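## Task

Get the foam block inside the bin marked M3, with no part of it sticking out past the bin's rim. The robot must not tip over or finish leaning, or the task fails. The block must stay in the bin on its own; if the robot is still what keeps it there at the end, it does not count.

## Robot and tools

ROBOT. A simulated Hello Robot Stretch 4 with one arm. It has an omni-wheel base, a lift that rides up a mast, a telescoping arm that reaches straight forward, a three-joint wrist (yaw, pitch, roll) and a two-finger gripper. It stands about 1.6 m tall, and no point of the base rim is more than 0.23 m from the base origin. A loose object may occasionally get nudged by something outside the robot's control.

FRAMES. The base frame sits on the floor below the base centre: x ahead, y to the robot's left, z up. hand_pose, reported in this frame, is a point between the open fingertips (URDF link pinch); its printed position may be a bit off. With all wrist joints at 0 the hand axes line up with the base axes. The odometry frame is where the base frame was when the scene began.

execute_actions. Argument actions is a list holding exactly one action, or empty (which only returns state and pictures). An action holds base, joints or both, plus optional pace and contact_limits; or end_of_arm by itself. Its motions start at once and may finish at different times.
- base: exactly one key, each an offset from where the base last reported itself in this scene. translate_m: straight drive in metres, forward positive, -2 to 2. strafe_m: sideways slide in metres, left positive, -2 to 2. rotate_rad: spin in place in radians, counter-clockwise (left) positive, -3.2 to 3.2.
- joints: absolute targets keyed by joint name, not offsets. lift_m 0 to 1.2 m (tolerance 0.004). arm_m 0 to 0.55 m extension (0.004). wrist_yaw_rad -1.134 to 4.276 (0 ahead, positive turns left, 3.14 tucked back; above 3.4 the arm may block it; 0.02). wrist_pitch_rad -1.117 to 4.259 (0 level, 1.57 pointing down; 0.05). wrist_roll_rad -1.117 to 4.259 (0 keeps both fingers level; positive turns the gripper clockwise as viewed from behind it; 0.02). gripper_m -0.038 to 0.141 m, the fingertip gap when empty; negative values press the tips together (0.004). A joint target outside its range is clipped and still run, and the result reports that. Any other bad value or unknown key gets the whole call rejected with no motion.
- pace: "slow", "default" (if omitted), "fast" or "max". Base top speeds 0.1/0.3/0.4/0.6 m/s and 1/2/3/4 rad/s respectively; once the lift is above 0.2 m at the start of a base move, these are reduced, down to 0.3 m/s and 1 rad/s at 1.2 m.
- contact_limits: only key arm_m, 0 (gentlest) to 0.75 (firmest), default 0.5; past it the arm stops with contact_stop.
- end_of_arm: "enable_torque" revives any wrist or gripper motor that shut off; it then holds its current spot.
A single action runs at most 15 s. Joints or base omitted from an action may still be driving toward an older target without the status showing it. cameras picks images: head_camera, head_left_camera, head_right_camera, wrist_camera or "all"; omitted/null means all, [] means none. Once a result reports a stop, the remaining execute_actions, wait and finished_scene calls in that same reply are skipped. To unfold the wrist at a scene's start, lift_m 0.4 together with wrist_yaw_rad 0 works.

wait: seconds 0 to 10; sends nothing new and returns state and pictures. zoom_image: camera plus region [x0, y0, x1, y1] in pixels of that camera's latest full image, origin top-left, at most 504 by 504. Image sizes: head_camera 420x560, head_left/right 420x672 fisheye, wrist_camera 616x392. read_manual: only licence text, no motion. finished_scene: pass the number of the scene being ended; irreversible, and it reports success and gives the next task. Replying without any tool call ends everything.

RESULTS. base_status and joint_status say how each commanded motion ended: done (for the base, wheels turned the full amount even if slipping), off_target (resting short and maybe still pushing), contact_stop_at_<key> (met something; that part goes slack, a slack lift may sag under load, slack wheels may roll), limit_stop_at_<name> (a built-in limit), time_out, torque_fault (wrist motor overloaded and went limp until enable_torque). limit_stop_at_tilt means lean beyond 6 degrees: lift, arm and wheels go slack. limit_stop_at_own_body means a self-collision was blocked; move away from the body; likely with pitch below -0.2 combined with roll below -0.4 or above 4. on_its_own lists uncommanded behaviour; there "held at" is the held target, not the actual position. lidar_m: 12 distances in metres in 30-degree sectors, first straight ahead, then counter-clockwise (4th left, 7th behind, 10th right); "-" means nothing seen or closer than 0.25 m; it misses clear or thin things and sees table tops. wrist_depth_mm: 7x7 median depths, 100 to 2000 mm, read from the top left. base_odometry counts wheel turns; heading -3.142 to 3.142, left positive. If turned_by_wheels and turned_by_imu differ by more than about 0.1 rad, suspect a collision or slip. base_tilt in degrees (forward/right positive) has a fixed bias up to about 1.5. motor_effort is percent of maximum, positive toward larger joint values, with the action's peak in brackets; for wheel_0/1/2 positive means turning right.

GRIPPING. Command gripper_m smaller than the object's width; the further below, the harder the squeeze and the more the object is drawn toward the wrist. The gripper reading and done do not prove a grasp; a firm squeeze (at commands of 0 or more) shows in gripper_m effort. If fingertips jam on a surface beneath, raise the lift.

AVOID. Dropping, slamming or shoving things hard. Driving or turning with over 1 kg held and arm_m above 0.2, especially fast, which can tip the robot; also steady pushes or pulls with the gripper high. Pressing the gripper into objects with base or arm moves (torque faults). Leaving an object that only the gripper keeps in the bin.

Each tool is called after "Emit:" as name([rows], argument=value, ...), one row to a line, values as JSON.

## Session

Emit:
execute_actions(actions=[])

Scene clock: 0.00 s.
base_odometry: x=+0.000 y=+0.000 heading=+0.000 (m, m, rad; odometry frame)
turned_by_wheels: +0.000 (rad since the last result)
turned_by_imu: +0.000 (rad since the last result)
base_tilt: forward=-0.8 right=-0.7 (deg)
lidar_m: 0.75 0.62 0.60 0.73 1.60 1.56 1.23 1.01 1.02 1.21 1.32 1.33
base_status: not commanded
joint_positions: lift_m=+0.200 arm_m=-0.002 wrist_yaw_rad=+3.157 wrist_pitch_rad=-0.002 wrist_roll_rad=-0.018 gripper_m=+0.057
joint_status: not commanded
motor_effort: lift_m=+20 arm_m=+0 wrist_yaw_rad=+0 wrist_pitch_rad=-5 wrist_roll_rad=+0 gripper_m=-2 wheel_0=+0 wheel_1=+0 wheel_2=+0 (%)
hand_pose: x=-0.1205 y=+0.0829 z=+0.3784 quat_wxyz=(-0.008, +0.001, -0.009, +1.000) (m; base frame)
wrist_depth_mm: - 143 159 1756 1983 1618 1430 / - 109 142 1756 - 1661 1397 / - 115 141 1708 1921 1576 1430 / 142 141 179 1756 1983 1618 1397 / 221 1160 1430 1756 1921 1618 1397 / 1025 1182 197 1618 213 1576 1397 / 904 960 1008 147 1025 1042 1160
pictures: head_camera, head_left_camera, head_right_camera, wrist_camera
Images, in order (width x height): head_camera 420x560, head_left_camera 420x672, head_right_camera 420x672, wrist_camera 616x392.

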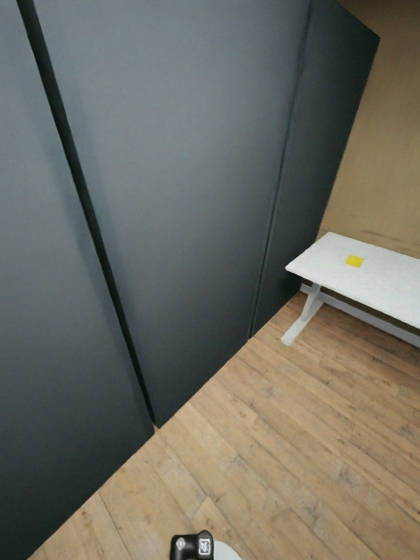

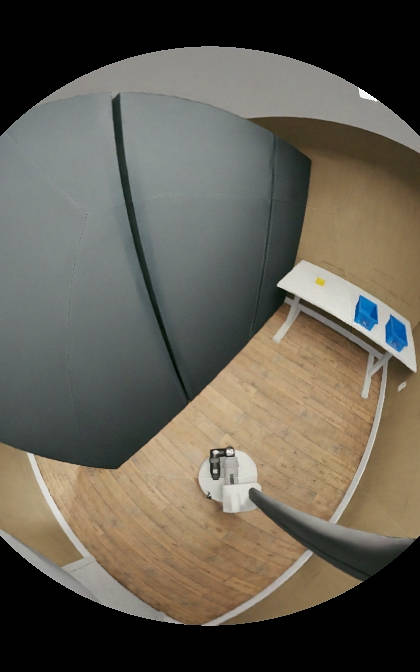

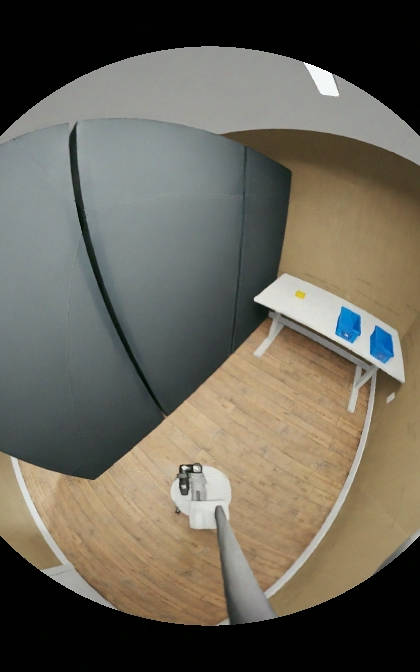

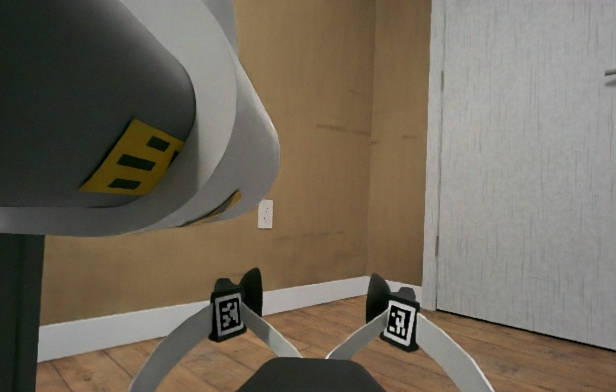

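Emit:
execute_actions([
  {"base":{"rotate_rad":-0.77},"joints":{"lift_m":0.45},"pace":"fast"},
], cameras=[])

Emit:
execute_actions([
  {"base":{"translate_m":0.6},"joints":{"lift_m":0.95,"wrist_yaw_rad":0,"wrist_pitch_rad":0.6,"gripper_m":0.13},"pace":"fast"},
])

Scene clock: 3.73 s.
base_odometry: x=+0.000 y=+0.000 heading=-0.769 (m, m, rad; odometry frame)
turned_by_wheels: -0.769 (rad since the last result)
turned_by_imu: -0.769 (rad since the last result)
base_tilt: forward=-0.7 right=-0.6 (deg)
lidar_m: 1.31 0.92 0.67 0.62 0.66 0.91 1.57 1.51 1.08 1.02 1.08 1.39
base_status: done
joint_positions: lift_m=+0.450 arm_m=-0.002 wrist_yaw_rad=+3.157 wrist_pitch_rad=-0.002 wrist_roll_rad=-0.018 gripper_m=+0.057
joint_status: all done
motor_effort: lift_m=+23(26) arm_m=+0(0) wrist_yaw_rad=+0(0) wrist_pitch_rad=-5(6) wrist_roll_rad=-1(1) gripper_m=-2(3) wheel_0=+3(9) wheel_1=+2(9) wheel_2=+1(10) (%)
hand_pose: x=-0.1205 y=+0.0829 z=+0.6284 quat_wxyz=(-0.008, +0.001, -0.009, +1.000) (m; base frame)
wrist_depth_mm: - 143 159 1808 1808 1756 1756 / - 109 142 1863 1756 1756 1756 / - 115 141 1708 1756 1756 1808 / 142 141 180 1756 1756 1808 1708 / 221 1808 1756 1756 1756 1708 1708 / 1708 1756 196 1756 213 1708 1708 / 1397 1499 1708 147 1661 1618 1708
pictures: none
No camera images: the call's "cameras" was empty. Leave "cameras" out to get every camera's image.

Scene clock: 6.60 s.
base_odometry: x=+0.431 y=-0.417 heading=-0.769 (m, m, rad; odometry frame)
turned_by_wheels: +0.000 (rad since the last result)
turned_by_imu: +0.001 (rad since the last result)
base_tilt: forward=-0.8 right=-0.6 (deg)
lidar_m: 0.71 0.75 0.65 0.62 0.65 0.92 2.16 1.49 1.10 1.04 1.07 0.74
base_status: done
joint_positions: lift_m=+0.950 arm_m=-0.002 wrist_yaw_rad=+0.001 wrist_pitch_rad=+0.602 wrist_roll_rad=-0.018 gripper_m=+0.130
joint_status: all done
motor_effort: lift_m=+23(24) arm_m=+0(0) wrist_yaw_rad=-2(8) wrist_pitch_rad=-4(5) wrist_roll_rad=-1(1) gripper_m=+0(0) wheel_0=+2(9) wheel_1=+2(8) wheel_2=+2(13) (%)
hand_pose: x=+0.4072 y=-0.0873 z=+0.9646 quat_wxyz=(+0.955, -0.009, +0.296, +0.003) (m; base frame)
wrist_depth_mm: 1042 1229 1229 1229 1205 1205 1182 / 1078 1308 1308 1308 1281 1281 1281 / 931 917 946 991 878 891 854 / 750 759 768 768 654 759 683 / 991 1160 1618 1576 691 691 683 / 1098 1366 1366 1499 1464 224 1366 / 1098 1229 1255 153 1255 1205 1255
pictures: head_camera, head_left_camera, head_right_camera, wrist_camera
Images, in order (width x height): head_camera 420x560, head_left_camera 420x672, head_right_camera 420x672, wrist_camera 616x392.

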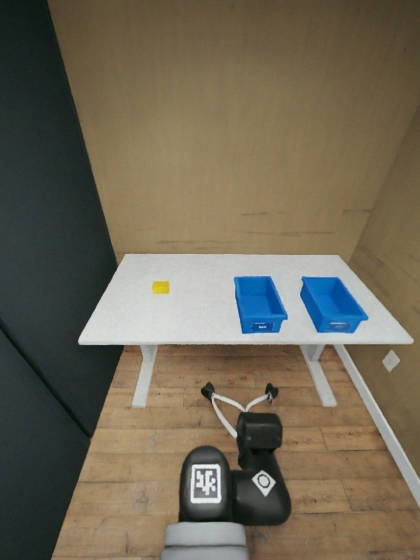

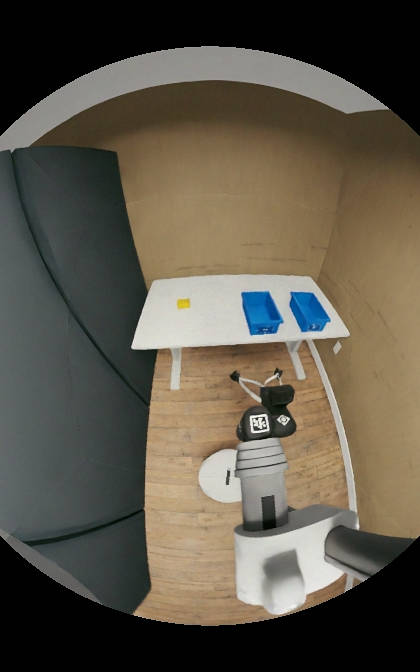

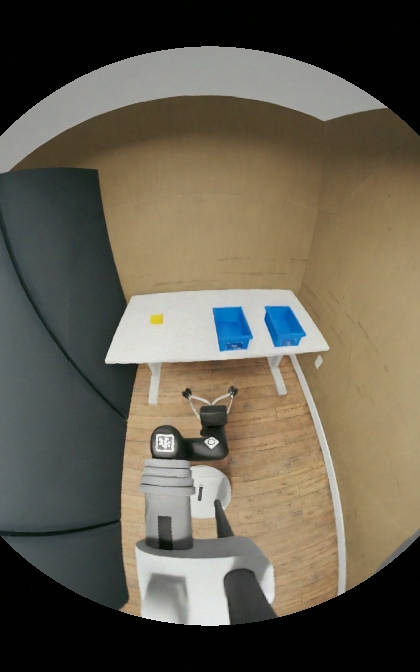

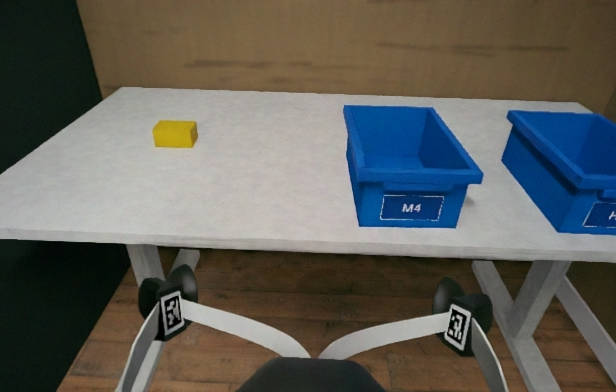

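Emit:
execute_actions([
  {"base":{"strafe_m":0.34},"joints":{"lift_m":1.0,"wrist_pitch_rad":1.5},"pace":"max"},
], cameras=[])

Emit:
execute_actions([
  {"base":{"translate_m":0.4},"joints":{"arm_m":0.42,"lift_m":0.96},"pace":"max"},
], cameras=["wrist_camera"])

Scene clock: 10.47 s.
base_odometry: x=+0.668 y=-0.173 heading=-0.769 (m, m, rad; odometry frame)
turned_by_wheels: +0.000 (rad since the last result)
turned_by_imu: -0.001 (rad since the last result)
base_tilt: forward=-0.8 right=-0.7 (deg)
lidar_m: 0.71 0.42 0.31 0.28 0.31 0.46 1.20 1.98 1.42 1.38 1.06 0.75
base_status: done
joint_positions: lift_m=+1.000 arm_m=-0.002 wrist_yaw_rad=+0.000 wrist_pitch_rad=+1.500 wrist_roll_rad=-0.018 gripper_m=+0.130
joint_status: all done
motor_effort: lift_m=+22(24) arm_m=+0(0) wrist_yaw_rad=+0(3) wrist_pitch_rad=+0(3) wrist_roll_rad=+0(0) gripper_m=+0(0) wheel_0=-1(11) wheel_1=+0(10) wheel_2=+1(0) (%)
hand_pose: x=+0.1897 y=-0.0874 z=+0.8902 quat_wxyz=(+0.732, -0.007, +0.682, +0.006) (m; base frame)
wrist_depth_mm: 569 842 1182 1205 1229 1182 1182 / 574 842 1182 1182 1160 1160 1138 / 574 866 1160 1160 1182 1160 1160 / 580 854 1138 1138 1138 1160 1160 / 585 891 1160 960 1138 1118 1098 / 591 723 904 904 1118 224 1078 / 591 831 891 153 1118 1078 1098
pictures: none
No camera images: the call's "cameras" was empty. Leave "cameras" out to get every camera's image.

Scene clock: 13.07 s.
base_odometry: x=+0.955 y=-0.451 heading=-0.769 (m, m, rad; odometry frame)
turned_by_wheels: +0.001 (rad since the last result)
turned_by_imu: +0.001 (rad since the last result)
base_tilt: forward=-0.7 right=-0.7 (deg)
lidar_m: 0.32 0.36 0.30 0.28 0.31 0.45 1.24 1.97 1.47 1.36 0.46 0.36
base_status: done
joint_positions: lift_m=+0.960 arm_m=+0.419 wrist_yaw_rad=+0.000 wrist_pitch_rad=+1.500 wrist_roll_rad=-0.018 gripper_m=+0.130
joint_status: all done
motor_effort: lift_m=+18(19) arm_m=+8(12) wrist_yaw_rad=-2(1) wrist_pitch_rad=+1(1) wrist_roll_rad=-1(1) gripper_m=+1(1) wheel_0=+3(7) wheel_1=+2(7) wheel_2=+1(10) (%)
hand_pose: x=+0.6099 y=-0.0874 z=+0.8506 quat_wxyz=(+0.732, -0.007, +0.682, +0.006) (m; base frame)
wrist_depth_mm: 382 382 382 377 377 375 375 / 375 377 373 373 370 370 368 / 370 373 368 322 366 366 364 / 368 366 364 319 357 359 357 / 366 357 357 355 357 353 351 / 357 353 349 351 353 224 349 / 351 351 349 153 343 345 345
pictures: wrist_camera
Images, in order (width x height): wrist_camera 616x392.

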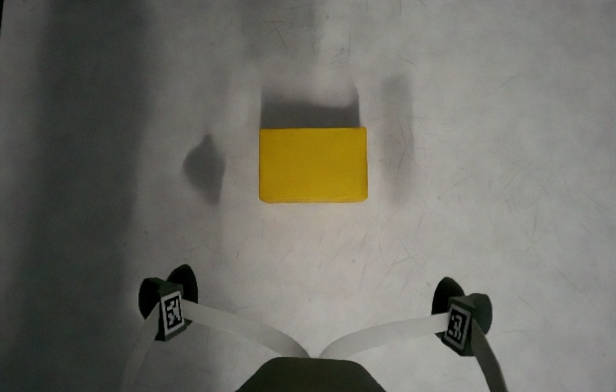

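Emit:
execute_actions([
  {"joints":{"arm_m":0.51,"lift_m":0.935},"pace":"fast"},
], cameras=[])

Emit:
execute_actions([
  {"joints":{"lift_m":0.86}},
], cameras=["wrist_camera"])

Emit:
execute_actions([
  {"joints":{"gripper_m":0.035}},
], cameras=["wrist_camera"])

Scene clock: 15.70 s.
base_odometry: x=+0.955 y=-0.451 heading=-0.769 (m, m, rad; odometry frame)
turned_by_wheels: +0.000 (rad since the last result)
turned_by_imu: +0.000 (rad since the last result)
base_tilt: forward=-0.7 right=-0.6 (deg)
lidar_m: 0.33 0.36 0.31 0.28 0.30 0.46 1.23 1.94 1.44 1.38 0.46 0.37
base_status: not commanded
joint_positions: lift_m=+0.935 arm_m=+0.509 wrist_yaw_rad=+0.000 wrist_pitch_rad=+1.500 wrist_roll_rad=-0.018 gripper_m=+0.130
joint_status: all done
motor_effort: lift_m=+16(17) arm_m=+9(7) wrist_yaw_rad=-1(1) wrist_pitch_rad=+1(1) wrist_roll_rad=+0(0) gripper_m=+0(1) wheel_0=+2(2) wheel_1=+3(3) wheel_2=+1(1) (%)
hand_pose: x=+0.6998 y=-0.0874 z=+0.8257 quat_wxyz=(+0.732, -0.007, +0.682, +0.006) (m; base frame)
wrist_depth_mm: 357 353 353 351 349 349 347 / 349 351 345 347 345 342 343 / 345 347 343 340 340 342 338 / 340 340 336 338 338 334 332 / 336 336 332 289 332 332 330 / 332 329 285 286 327 224 325 / 327 325 325 154 322 320 322
pictures: none
No camera images: the call's "cameras" was empty. Leave "cameras" out to get every camera's image.

Scene clock: 17.00 s.
base_odometry: x=+0.955 y=-0.451 heading=-0.769 (m, m, rad; odometry frame)
turned_by_wheels: +0.000 (rad since the last result)
turned_by_imu: +0.000 (rad since the last result)
base_tilt: forward=-0.7 right=-0.7 (deg)
lidar_m: 0.32 0.34 0.30 0.28 0.27 0.40 1.25 1.94 1.44 1.36 0.48 0.33
base_status: not commanded
joint_positions: lift_m=+0.860 arm_m=+0.509 wrist_yaw_rad=+0.000 wrist_pitch_rad=+1.500 wrist_roll_rad=-0.018 gripper_m=+0.130
joint_status: all done
motor_effort: lift_m=+16(17) arm_m=+8(9) wrist_yaw_rad=-1(0) wrist_pitch_rad=+0(0) wrist_roll_rad=-1(0) gripper_m=+0(0) wheel_0=+2(3) wheel_1=+2(2) wheel_2=+1(1) (%)
hand_pose: x=+0.6998 y=-0.0874 z=+0.7507 quat_wxyz=(+0.732, -0.007, +0.682, +0.006) (m; base frame)
wrist_depth_mm: 274 273 273 272 271 270 268 / 272 271 270 268 266 267 266 / 267 267 266 265 263 263 262 / 264 264 262 262 259 259 259 / 263 258 258 213 256 256 255 / 256 256 211 210 210 224 251 / 252 253 251 153 250 247 249
pictures: wrist_camera
Images, in order (width x height): wrist_camera 616x392.

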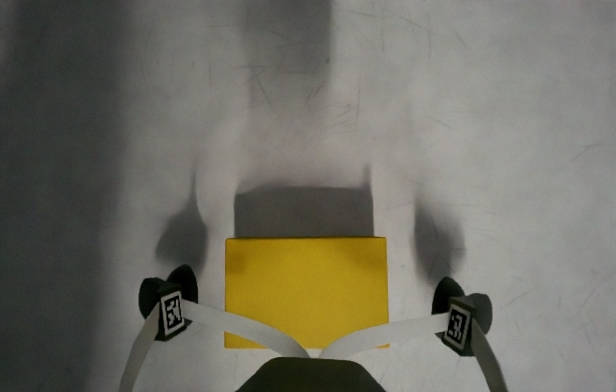

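Scene clock: 18.87 s.
base_odometry: x=+0.955 y=-0.451 heading=-0.769 (m, m, rad; odometry frame)
turned_by_wheels: +0.000 (rad since the last result)
turned_by_imu: +0.000 (rad since the last result)
base_tilt: forward=-0.7 right=-0.5 (deg)
lidar_m: 0.33 0.36 0.29 0.28 0.30 0.41 1.21 1.97 1.45 1.38 0.48 0.36
base_status: not commanded
joint_positions: lift_m=+0.860 arm_m=+0.509 wrist_yaw_rad=+0.000 wrist_pitch_rad=+1.500 wrist_roll_rad=-0.018 gripper_m=+0.035
joint_status: all done
motor_effort: lift_m=+16(16) arm_m=+8(8) wrist_yaw_rad=-2(1) wrist_pitch_rad=+0(0) wrist_roll_rad=+0(1) gripper_m=-18(19) wheel_0=+2(2) wheel_1=+3(3) wheel_2=+1(1) (%)
hand_pose: x=+0.6998 y=-0.0874 z=+0.7507 quat_wxyz=(+0.732, -0.007, +0.682, +0.006) (m; base frame)
wrist_depth_mm: 274 274 273 272 272 270 267 / 271 271 270 268 267 266 265 / 268 268 264 264 264 263 262 / 264 264 262 260 259 258 258 / 260 258 258 196 255 256 254 / 257 256 194 193 193 252 252 / 254 250 250 191 191 178 250
pictures: wrist_camera
Images, in order (width x height): wrist_camera 616x392.

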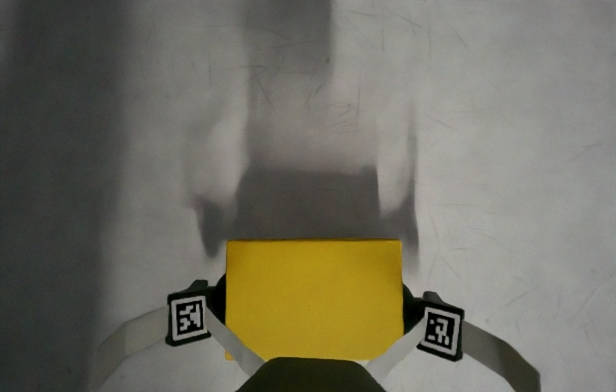

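Emit:
execute_actions([
  {"joints":{"lift_m":0.95,"arm_m":0.2},"pace":"fast"},
], cameras=["wrist_camera"])

Emit:
execute_actions([
  {"base":{"strafe_m":-0.2},"joints":{"arm_m":0,"wrist_pitch_rad":1.2},"pace":"max"},
], cameras=[])

Emit:
execute_actions([
  {"base":{"translate_m":-1.9},"joints":{"lift_m":0.6},"pace":"max"},
], cameras=["head_left_camera"])

Scene clock: 22.70 s.
base_odometry: x=+0.955 y=-0.451 heading=-0.769 (m, m, rad; odometry frame)
turned_by_wheels: +0.000 (rad since the last result)
turned_by_imu: +0.000 (rad since the last result)
base_tilt: forward=-0.8 right=-0.7 (deg)
lidar_m: 0.32 0.34 0.29 0.28 0.30 0.44 1.21 1.95 1.45 1.38 0.48 0.35
base_status: not commanded
joint_positions: lift_m=+0.950 arm_m=+0.202 wrist_yaw_rad=+0.000 wrist_pitch_rad=+1.500 wrist_roll_rad=-0.018 gripper_m=+0.035
joint_status: all done
motor_effort: lift_m=+23(27) arm_m=-9(8) wrist_yaw_rad=+0(2) wrist_pitch_rad=+0(0) wrist_roll_rad=+0(0) gripper_m=-20(18) wheel_0=+3(2) wheel_1=+3(2) wheel_2=+1(1) (%)
hand_pose: x=+0.3927 y=-0.0874 z=+0.8402 quat_wxyz=(+0.732, -0.006, +0.682, +0.006) (m; base frame)
wrist_depth_mm: 373 370 368 368 366 366 366 / 368 366 364 364 359 359 359 / 359 362 359 355 357 353 353 / 355 353 353 353 353 351 347 / 349 351 347 196 345 345 345 / 347 347 193 194 194 342 342 / 603 831 831 192 191 179 1008
pictures: wrist_camera
Images, in order (width x height): wrist_camera 616x392.

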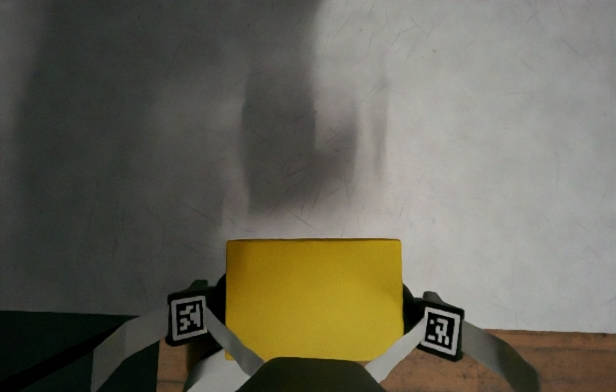

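Scene clock: 24.47 s.
base_odometry: x=+0.816 y=-0.595 heading=-0.769 (m, m, rad; odometry frame)
turned_by_wheels: +0.000 (rad since the last result)
turned_by_imu: +0.001 (rad since the last result)
base_tilt: forward=-0.7 right=-0.6 (deg)
lidar_m: 0.33 0.36 0.49 0.48 0.52 0.70 2.59 1.68 1.24 1.17 0.50 0.36
base_status: done
joint_positions: lift_m=+0.950 arm_m=+0.001 wrist_yaw_rad=+0.000 wrist_pitch_rad=+1.201 wrist_roll_rad=-0.018 gripper_m=+0.035
joint_status: all done
motor_effort: lift_m=+23(23) arm_m=-8(7) wrist_yaw_rad=+0(2) wrist_pitch_rad=-2(5) wrist_roll_rad=-1(1) gripper_m=-17(18) wheel_0=+1(9) wheel_1=-1(9) wheel_2=+0(2) (%)
hand_pose: x=+0.2766 y=-0.0874 z=+0.8589 quat_wxyz=(+0.825, -0.007, +0.565, +0.005) (m; base frame)
wrist_depth_mm: 492 492 492 492 488 477 379 / 462 455 459 455 459 452 351 / 427 430 430 430 427 430 353 / 404 402 404 402 402 404 389 / 854 1118 389 196 384 1118 397 / 866 1078 194 194 193 1060 1078 / 931 991 1008 192 191 178 1008
pictures: none
No camera images: the call's "cameras" was empty. Leave "cameras" out to get every camera's image.

Scene clock: 31.03 s.
base_odometry: x=-0.549 y=+0.726 heading=-0.769 (m, m, rad; odometry frame)
turned_by_wheels: +0.000 (rad since the last result)
turned_by_imu: +0.000 (rad since the last result)
base_tilt: forward=-0.7 right=-0.7 (deg)
lidar_m: 2.01 0.71 0.54 0.88 1.03 0.74 0.66 0.66 0.97 1.17 1.24 1.69
base_status: done
joint_positions: lift_m=+0.600 arm_m=+0.001 wrist_yaw_rad=+0.000 wrist_pitch_rad=+1.201 wrist_roll_rad=-0.018 gripper_m=+0.035
joint_status: all done
motor_effort: lift_m=+17(21) arm_m=-8(8) wrist_yaw_rad=-1(1) wrist_pitch_rad=-2(2) wrist_roll_rad=-1(0) gripper_m=-17(17) wheel_0=-2(8) wheel_1=-1(7) wheel_2=+0(11) (%)
hand_pose: x=+0.2767 y=-0.0874 z=+0.5094 quat_wxyz=(+0.825, -0.007, +0.565, +0.005) (m; base frame)
wrist_depth_mm: 842 991 991 976 991 991 976 / 866 917 931 917 917 917 917 / 842 854 854 866 842 866 854 / 788 798 809 809 820 820 809 / 759 759 759 197 741 759 759 / 715 723 194 193 193 723 715 / 683 676 676 192 191 178 691
pictures: head_left_camera
Images, in order (width x height): head_left_camera 420x672.

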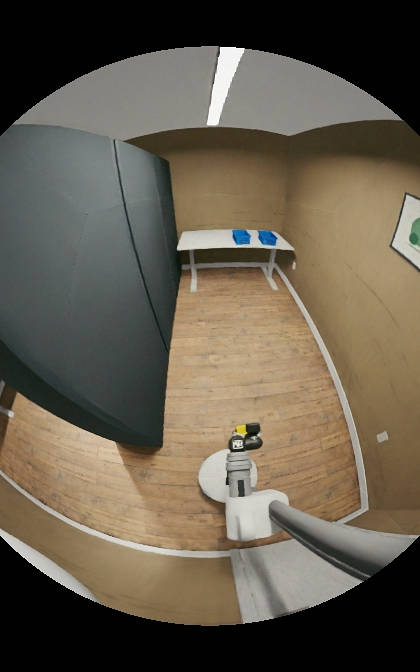

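Emit:
execute_actions([
  {"base":{"translate_m":-0.2},"pace":"max"},
], cameras=[])

Emit:
execute_actions([
  {"base":{"rotate_rad":1.57},"pace":"max"},
])

Scene clock: 33.53 s.
base_odometry: x=-0.693 y=+0.865 heading=-0.769 (m, m, rad; odometry frame)
turned_by_wheels: +0.000 (rad since the last result)
turned_by_imu: +0.000 (rad since the last result)
base_tilt: forward=-0.8 right=-0.6 (deg)
lidar_m: 2.00 0.71 0.65 2.06 0.74 0.52 0.46 0.44 0.67 1.18 1.22 1.69
base_status: done
joint_positions: lift_m=+0.600 arm_m=+0.001 wrist_yaw_rad=+0.000 wrist_pitch_rad=+1.201 wrist_roll_rad=-0.018 gripper_m=+0.035
joint_status: not commanded
motor_effort: lift_m=+17(17) arm_m=-8(8) wrist_yaw_rad=-1(1) wrist_pitch_rad=-2(2) wrist_roll_rad=-1(1) gripper_m=-17(18) wheel_0=-2(8) wheel_1=+0(8) wheel_2=-2(12) (%)
hand_pose: x=+0.2766 y=-0.0874 z=+0.5094 quat_wxyz=(+0.825, -0.007, +0.565, +0.005) (m; base frame)
wrist_depth_mm: 854 1008 991 1008 991 991 1008 / 842 917 904 917 917 917 917 / 842 866 854 854 854 854 866 / 798 809 820 798 798 820 809 / 759 750 750 197 750 768 768 / 723 715 195 194 194 723 723 / 683 676 668 191 191 178 683
pictures: none
No camera images: the call's "cameras" was empty. Leave "cameras" out to get every camera's image.

Scene clock: 35.30 s.
base_odometry: x=-0.693 y=+0.865 heading=+0.801 (m, m, rad; odometry frame)
turned_by_wheels: +1.570 (rad since the last result)
turned_by_imu: +1.570 (rad since the last result)
base_tilt: forward=-0.7 right=-0.6 (deg)
lidar_m: 2.04 0.72 0.51 0.46 0.46 0.71 1.19 1.25 1.70 2.02 0.71 0.65
base_status: done
joint_positions: lift_m=+0.600 arm_m=+0.001 wrist_yaw_rad=+0.000 wrist_pitch_rad=+1.201 wrist_roll_rad=-0.018 gripper_m=+0.035
joint_status: not commanded
motor_effort: lift_m=+17(17) arm_m=-8(8) wrist_yaw_rad=-1(2) wrist_pitch_rad=-2(3) wrist_roll_rad=+0(0) gripper_m=-18(18) wheel_0=-2(11) wheel_1=+1(7) wheel_2=+0(9) (%)
hand_pose: x=+0.2767 y=-0.0874 z=+0.5094 quat_wxyz=(+0.825, -0.007, +0.565, +0.005) (m; base frame)
wrist_depth_mm: 854 991 1008 991 991 831 549 / 842 946 917 917 931 809 549 / 842 866 866 866 854 809 554 / 798 809 809 798 820 788 668 / 759 759 750 196 750 759 759 / 723 732 193 194 194 723 715 / 683 676 668 192 191 178 683
pictures: head_camera, head_left_camera, head_right_camera, wrist_camera
Images, in order (width x height): head_camera 420x560, head_left_camera 420x672, head_right_camera 420x672, wrist_camera 616x392.

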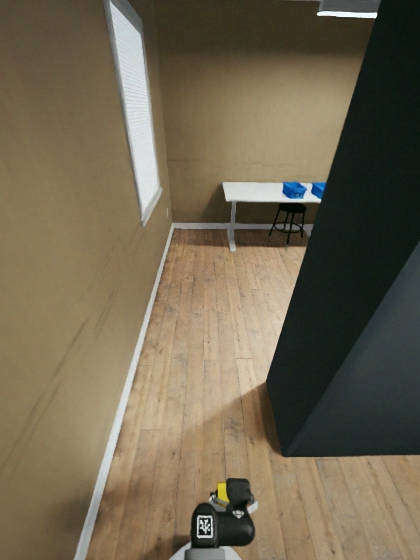

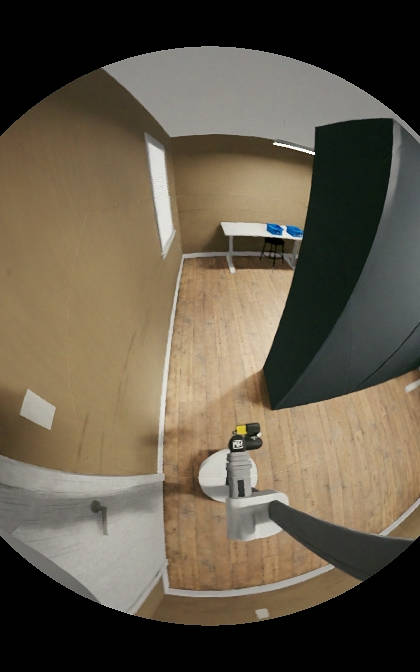

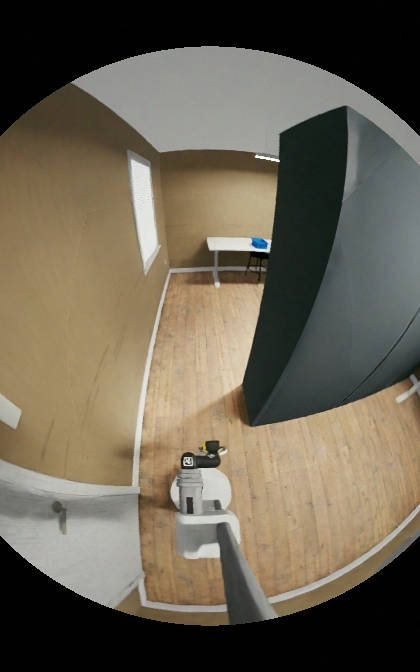

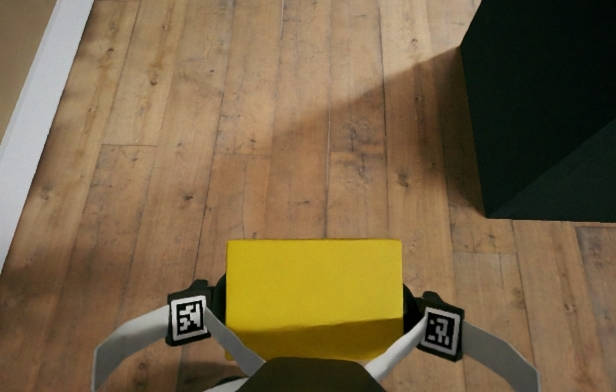

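Emit:
execute_actions([
  {"base":{"translate_m":2.0},"pace":"max"},
], cameras=["head_camera","head_right_camera"])

Scene clock: 41.67 s.
base_odometry: x=+0.699 y=+2.302 heading=+0.801 (m, m, rad; odometry frame)
turned_by_wheels: +0.000 (rad since the last result)
turned_by_imu: +0.001 (rad since the last result)
base_tilt: forward=-0.7 right=-0.6 (deg)
lidar_m: 0.92 0.69 0.51 0.48 0.52 0.74 2.05 1.10 1.43 2.43 1.06 0.78
base_status: done
joint_positions: lift_m=+0.600 arm_m=+0.001 wrist_yaw_rad=+0.000 wrist_pitch_rad=+1.201 wrist_roll_rad=-0.018 gripper_m=+0.035
joint_status: not commanded
motor_effort: lift_m=+17(17) arm_m=-8(8) wrist_yaw_rad=-1(1) wrist_pitch_rad=-2(2) wrist_roll_rad=+0(2) gripper_m=-18(19) wheel_0=+1(7) wheel_1=+1(6) wheel_2=+2(12) (%)
hand_pose: x=+0.2767 y=-0.0874 z=+0.5094 quat_wxyz=(+0.825, -0.007, +0.565, +0.005) (m; base frame)
wrist_depth_mm: 891 976 991 991 991 991 991 / 891 931 917 917 917 904 917 / 831 866 842 878 854 866 866 / 809 831 831 798 809 798 809 / 768 768 759 198 759 759 768 / 723 732 194 195 194 723 723 / 691 668 676 191 191 178 676
pictures: head_camera, head_right_camera
Images, in order (width x height): head_camera 420x560, head_right_camera 420x672.

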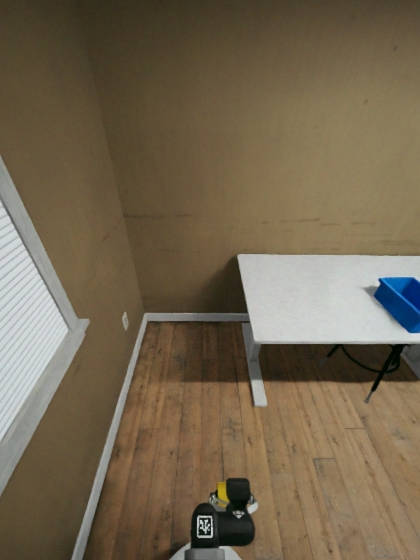

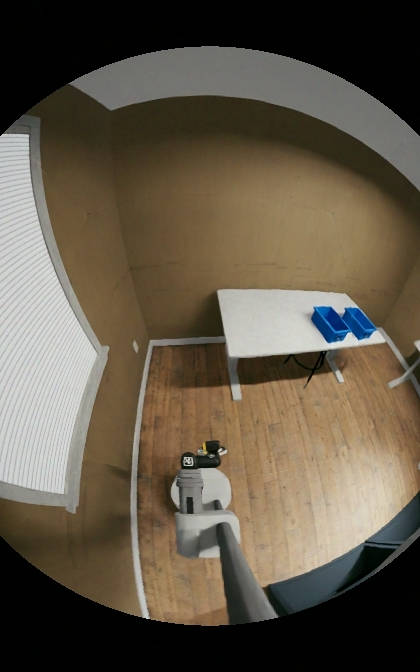

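Emit:
execute_actions([
  {"base":{"strafe_m":-1.03},"joints":{"lift_m":0.95,"wrist_pitch_rad":0.8},"pace":"max"},
])

Scene clock: 45.70 s.
base_odometry: x=+1.438 y=+1.585 heading=+0.801 (m, m, rad; odometry frame)
turned_by_wheels: +0.000 (rad since the last result)
turned_by_imu: +0.003 (rad since the last result)
base_tilt: forward=-0.7 right=-0.6 (deg)
lidar_m: 0.71 0.77 1.08 1.51 1.60 1.05 0.97 1.04 1.41 1.39 1.44 0.77
base_status: done
joint_positions: lift_m=+0.950 arm_m=+0.001 wrist_yaw_rad=+0.000 wrist_pitch_rad=+0.802 wrist_roll_rad=-0.018 gripper_m=+0.035
joint_status: all done
motor_effort: lift_m=+22(27) arm_m=-8(8) wrist_yaw_rad=-1(2) wrist_pitch_rad=-4(8) wrist_roll_rad=+0(0) gripper_m=-17(18) wheel_0=-1(14) wheel_1=+0(14) wheel_2=+0(2) (%)
hand_pose: x=+0.3730 y=-0.0874 z=+0.9207 quat_wxyz=(+0.921, -0.008, +0.390, +0.004) (m; base frame)
wrist_depth_mm: 1008 1008 960 831 976 809 1255 / 798 788 750 627 798 621 723 / 683 691 661 654 683 640 668 / 1537 1537 1618 1576 1618 1537 1576 / 1397 1336 1336 196 1160 1366 1397 / 1229 1255 195 194 193 1255 1281 / 1098 1060 1078 191 191 178 1138
pictures: head_camera, head_left_camera, head_right_camera, wrist_camera
Images, in order (width x height): head_camera 420x560, head_left_camera 420x672, head_right_camera 420x672, wrist_camera 616x392.

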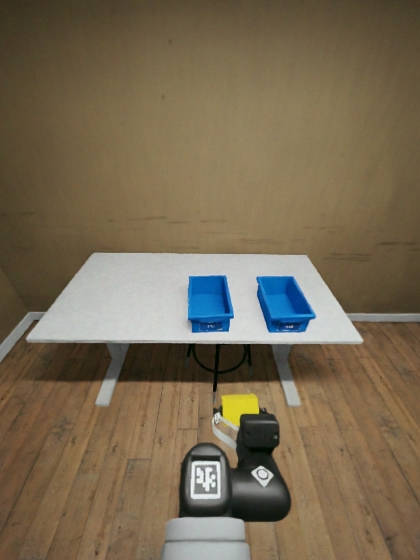

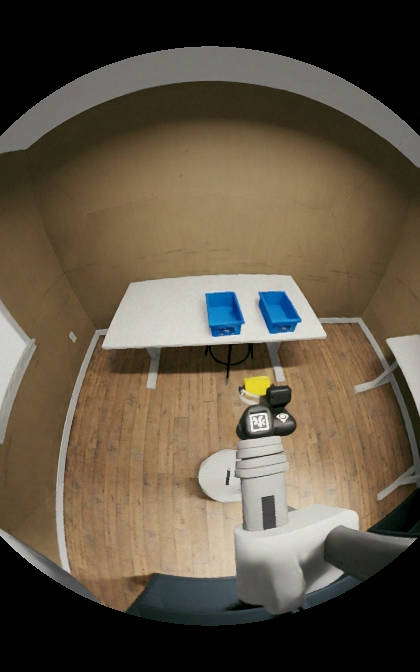

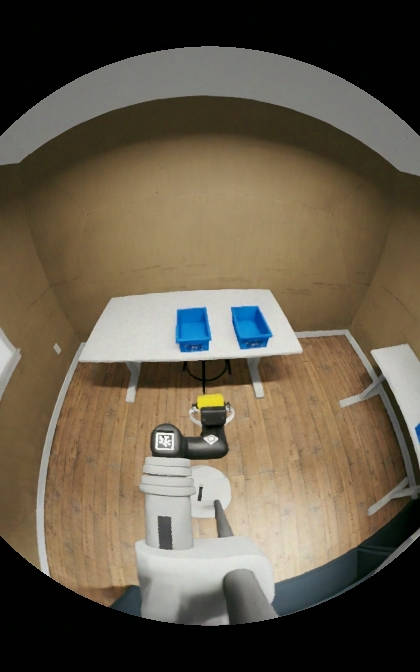

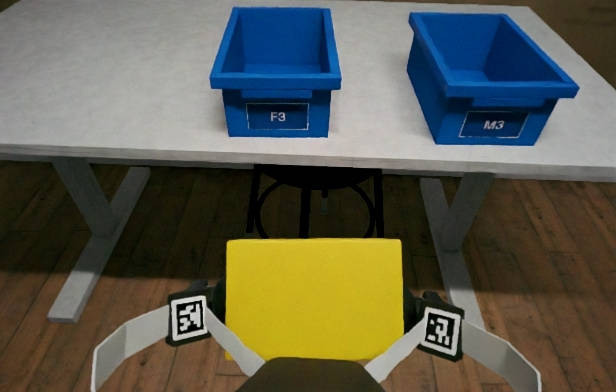

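Emit:
execute_actions([
  {"base":{"strafe_m":-0.31},"joints":{"lift_m":1.06,"wrist_pitch_rad":1.5,"wrist_roll_rad":1.57},"pace":"max"},
], cameras=[])

Emit:
execute_actions([
  {"base":{"translate_m":0.36},"joints":{"arm_m":0.37},"pace":"max"},
], cameras=["wrist_camera","head_right_camera"])

Scene clock: 49.07 s.
base_odometry: x=+1.661 y=+1.369 heading=+0.801 (m, m, rad; odometry frame)
turned_by_wheels: +0.000 (rad since the last result)
turned_by_imu: +0.001 (rad since the last result)
base_tilt: forward=-0.8 right=-0.6 (deg)
lidar_m: 0.71 0.76 1.10 1.83 1.94 1.05 1.00 1.04 1.13 1.07 1.12 0.77
base_status: done
joint_positions: lift_m=+1.060 arm_m=+0.001 wrist_yaw_rad=+0.000 wrist_pitch_rad=+1.500 wrist_roll_rad=+1.570 gripper_m=+0.035
joint_status: all done
motor_effort: lift_m=+22(26) arm_m=-8(8) wrist_yaw_rad=+0(2) wrist_pitch_rad=+0(5) wrist_roll_rad=+0(4) gripper_m=-17(18) wheel_0=-2(10) wheel_1=+1(9) wheel_2=+0(2) (%)
hand_pose: x=+0.1927 y=-0.0874 z=+0.9503 quat_wxyz=(+0.518, +0.517, +0.482, -0.482) (m; base frame)
wrist_depth_mm: 1281 1255 1255 1205 1229 1182 1138 / 1308 1255 1255 1205 1182 1138 1138 / 1281 1255 1229 1229 1182 1160 1138 / 1281 1255 1229 1182 976 1160 1138 / 1281 1229 1229 196 946 946 452 / 1281 1229 194 194 194 946 1138 / 1255 1229 1229 191 191 178 1138
pictures: none
No camera images: the call's "cameras" was empty. Leave "cameras" out to get every camera's image.

Scene clock: 51.60 s.
base_odometry: x=+1.912 y=+1.628 heading=+0.801 (m, m, rad; odometry frame)
turned_by_wheels: +0.000 (rad since the last result)
turned_by_imu: +0.001 (rad since the last result)
base_tilt: forward=-0.7 right=-0.6 (deg)
lidar_m: 0.36 0.39 0.55 1.80 1.94 1.43 1.36 1.40 1.12 1.08 0.57 0.40
base_status: done
joint_positions: lift_m=+1.060 arm_m=+0.369 wrist_yaw_rad=+0.000 wrist_pitch_rad=+1.500 wrist_roll_rad=+1.570 gripper_m=+0.035
joint_status: all done
motor_effort: lift_m=+22(22) arm_m=+8(9) wrist_yaw_rad=-2(1) wrist_pitch_rad=+1(1) wrist_roll_rad=+0(0) gripper_m=-18(18) wheel_0=+3(9) wheel_1=+1(7) wheel_2=+0(11) (%)
hand_pose: x=+0.5599 y=-0.0874 z=+0.9503 quat_wxyz=(+0.518, +0.517, +0.482, -0.482) (m; base frame)
wrist_depth_mm: 492 488 473 466 459 1160 1138 / 492 484 477 466 462 1160 1138 / 488 480 466 459 455 1138 1160 / 488 473 466 455 449 960 931 / 484 473 459 196 397 931 904 / 484 469 194 194 194 931 904 / 477 345 366 192 192 178 1098
pictures: head_right_camera, wrist_camera
Images, in order (width x height): head_right_camera 420x672, wrist_camera 616x392.

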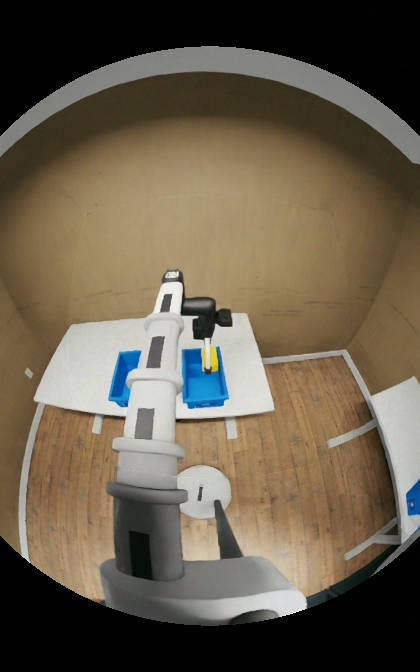

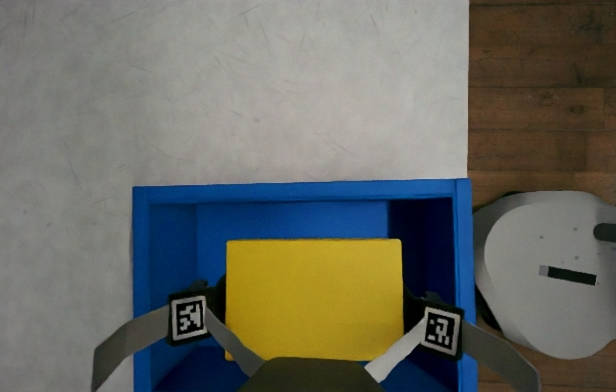

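Emit:
execute_actions([
  {"base":{"strafe_m":0.04},"joints":{"arm_m":0.38,"lift_m":1.0}},
], cameras=["wrist_camera"])

Emit:
execute_actions([
  {"joints":{"lift_m":0.868}},
], cameras=["wrist_camera"])

Scene clock: 54.27 s.
base_odometry: x=+1.883 y=+1.656 heading=+0.801 (m, m, rad; odometry frame)
turned_by_wheels: +0.000 (rad since the last result)
turned_by_imu: +0.000 (rad since the last result)
base_tilt: forward=-0.7 right=-0.6 (deg)
lidar_m: 0.37 0.40 0.54 1.79 1.85 1.41 1.35 1.40 1.16 1.11 0.53 0.40
base_status: done
joint_positions: lift_m=+1.000 arm_m=+0.379 wrist_yaw_rad=+0.000 wrist_pitch_rad=+1.500 wrist_roll_rad=+1.570 gripper_m=+0.035
joint_status: all done
motor_effort: lift_m=+16(21) arm_m=+8(9) wrist_yaw_rad=-1(2) wrist_pitch_rad=+0(0) wrist_roll_rad=+0(0) gripper_m=-18(18) wheel_0=-2(11) wheel_1=+1(10) wheel_2=+0(1) (%)
hand_pose: x=+0.5698 y=-0.0874 z=+0.8907 quat_wxyz=(+0.518, +0.517, +0.482, -0.482) (m; base frame)
wrist_depth_mm: 427 418 413 402 394 392 1078 / 427 421 407 404 394 389 1078 / 427 319 303 314 324 273 1078 / 421 317 402 397 389 315 866 / 421 317 402 197 384 319 866 / 421 287 194 194 194 266 854 / 413 285 282 191 191 178 866
pictures: wrist_camera
Images, in order (width x height): wrist_camera 616x392.

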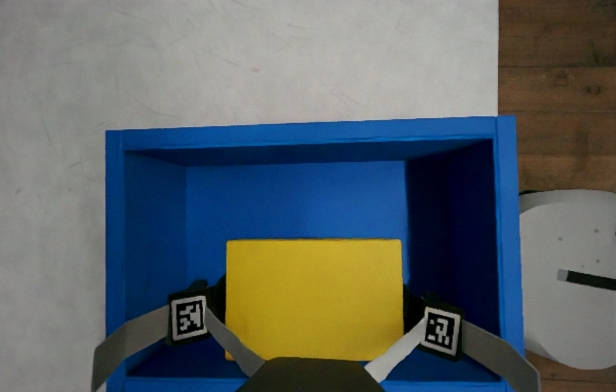

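Scene clock: 55.87 s.
base_odometry: x=+1.883 y=+1.656 heading=+0.801 (m, m, rad; odometry frame)
turned_by_wheels: +0.000 (rad since the last result)
turned_by_imu: +0.000 (rad since the last result)
base_tilt: forward=-0.7 right=-0.6 (deg)
lidar_m: 0.36 0.40 0.55 1.78 1.85 1.40 1.36 1.40 1.17 1.11 0.55 0.40
base_status: not commanded
joint_positions: lift_m=+0.868 arm_m=+0.379 wrist_yaw_rad=+0.000 wrist_pitch_rad=+1.500 wrist_roll_rad=+1.570 gripper_m=+0.035
joint_status: all done
motor_effort: lift_m=+16(15) arm_m=+8(8) wrist_yaw_rad=-1(2) wrist_pitch_rad=+1(0) wrist_roll_rad=+0(0) gripper_m=-19(17) wheel_0=-2(2) wheel_1=+1(1) wheel_2=+0(0) (%)
hand_pose: x=+0.5698 y=-0.0874 z=+0.7587 quat_wxyz=(+0.518, +0.517, +0.482, -0.482) (m; base frame)
wrist_depth_mm: 285 281 273 268 265 259 257 / 155 153 150 147 146 148 150 / 202 249 256 263 256 243 195 / 209 271 266 262 259 253 196 / 208 270 267 196 255 253 197 / 207 265 194 195 195 250 198 / 206 266 264 191 191 178 193
pictures: wrist_camera
Images, in order (width x height): wrist_camera 616x392.

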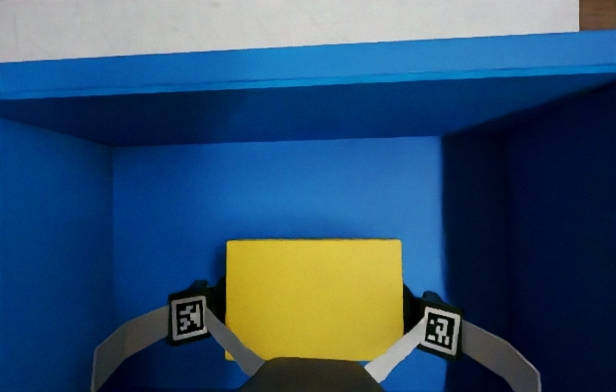

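Emit:
execute_actions([
  {"joints":{"lift_m":0.862}},
], cameras=[])

Emit:
execute_actions([
  {"joints":{"gripper_m":0.115}},
], cameras=[])

Emit:
execute_actions([
  {"joints":{"lift_m":1.03},"pace":"fast"},
], cameras=["wrist_camera"])

Scene clock: 58.10 s.
base_odometry: x=+1.883 y=+1.656 heading=+0.801 (m, m, rad; odometry frame)
turned_by_wheels: +0.000 (rad since the last result)
turned_by_imu: +0.000 (rad since the last result)
base_tilt: forward=-0.7 right=-0.6 (deg)
lidar_m: 0.36 0.40 0.57 1.78 1.86 1.43 1.34 1.40 1.17 1.11 0.55 0.39
base_status: not commanded
joint_positions: lift_m=+0.862 arm_m=+0.379 wrist_yaw_rad=+0.000 wrist_pitch_rad=+1.500 wrist_roll_rad=+1.570 gripper_m=+0.035
joint_status: all done
motor_effort: lift_m=+16(14) arm_m=+8(8) wrist_yaw_rad=-2(1) wrist_pitch_rad=+0(0) wrist_roll_rad=-1(1) gripper_m=-18(16) wheel_0=-2(2) wheel_1=+1(1) wheel_2=+0(0) (%)
hand_pose: x=+0.5698 y=-0.0874 z=+0.7527 quat_wxyz=(+0.518, +0.517, +0.482, -0.482) (m; base frame)
wrist_depth_mm: 278 274 270 263 257 253 250 / 149 146 144 144 146 148 150 / 202 248 256 256 252 245 194 / 210 266 262 256 252 247 195 / 208 265 258 196 249 247 196 / 208 264 194 194 193 244 197 / 206 260 258 192 191 178 193
pictures: none
No camera images: the call's "cameras" was empty. Leave "cameras" out to get every camera's image.

Scene clock: 59.77 s.
base_odometry: x=+1.883 y=+1.656 heading=+0.801 (m, m, rad; odometry frame)
turned_by_wheels: +0.000 (rad since the last result)
turned_by_imu: +0.000 (rad since the last result)
base_tilt: forward=-0.8 right=-0.6 (deg)
lidar_m: 0.38 0.43 0.54 1.77 1.84 1.42 1.36 1.39 1.19 1.08 0.54 0.39
base_status: not commanded
joint_positions: lift_m=+0.862 arm_m=+0.379 wrist_yaw_rad=+0.000 wrist_pitch_rad=+1.500 wrist_roll_rad=+1.570 gripper_m=+0.115
joint_status: all done
motor_effort: lift_m=+16(16) arm_m=+8(8) wrist_yaw_rad=-2(1) wrist_pitch_rad=+1(0) wrist_roll_rad=+1(0) gripper_m=+0(19) wheel_0=-2(2) wheel_1=+1(1) wheel_2=+0(0) (%)
hand_pose: x=+0.5698 y=-0.0874 z=+0.7527 quat_wxyz=(+0.518, +0.517, +0.482, -0.482) (m; base frame)
wrist_depth_mm: 279 273 268 264 257 253 251 / 150 147 144 144 146 148 150 / 202 250 254 256 252 243 195 / 209 266 262 256 253 248 195 / 208 264 259 211 250 248 196 / 208 264 205 208 207 244 198 / 206 262 258 150 249 235 200
pictures: none
No camera images: the call's "cameras" was empty. Leave "cameras" out to get every camera's image.

Scene clock: 61.20 s.
base_odometry: x=+1.883 y=+1.656 heading=+0.801 (m, m, rad; odometry frame)
turned_by_wheels: +0.000 (rad since the last result)
turned_by_imu: +0.000 (rad since the last result)
base_tilt: forward=-0.7 right=-0.6 (deg)
lidar_m: 0.37 0.40 0.56 1.77 1.84 1.43 1.34 1.39 1.18 1.12 0.51 0.38
base_status: not commanded
joint_positions: lift_m=+1.030 arm_m=+0.379 wrist_yaw_rad=+0.000 wrist_pitch_rad=+1.500 wrist_roll_rad=+1.570 gripper_m=+0.115
joint_status: all done
motor_effort: lift_m=+23(26) arm_m=+8(9) wrist_yaw_rad=-2(1) wrist_pitch_rad=+0(1) wrist_roll_rad=+0(0) gripper_m=-1(1) wheel_0=-2(2) wheel_1=+1(1) wheel_2=+0(0) (%)
hand_pose: x=+0.5698 y=-0.0874 z=+0.9202 quat_wxyz=(+0.518, +0.517, +0.482, -0.482) (m; base frame)
wrist_depth_mm: 462 452 439 433 430 424 1138 / 455 449 442 430 424 421 1118 / 459 442 375 389 324 329 1118 / 452 366 430 427 418 349 917 / 455 362 433 379 415 351 891 / 449 315 205 424 418 294 891 / 445 433 330 150 298 294 1098
pictures: wrist_camera
Images, in order (width x height): wrist_camera 616x392.

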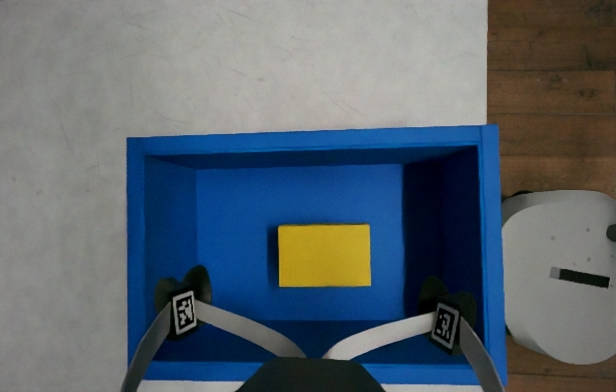

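Emit:
finished_scene(scene=2)

The scene is finished: the task was done.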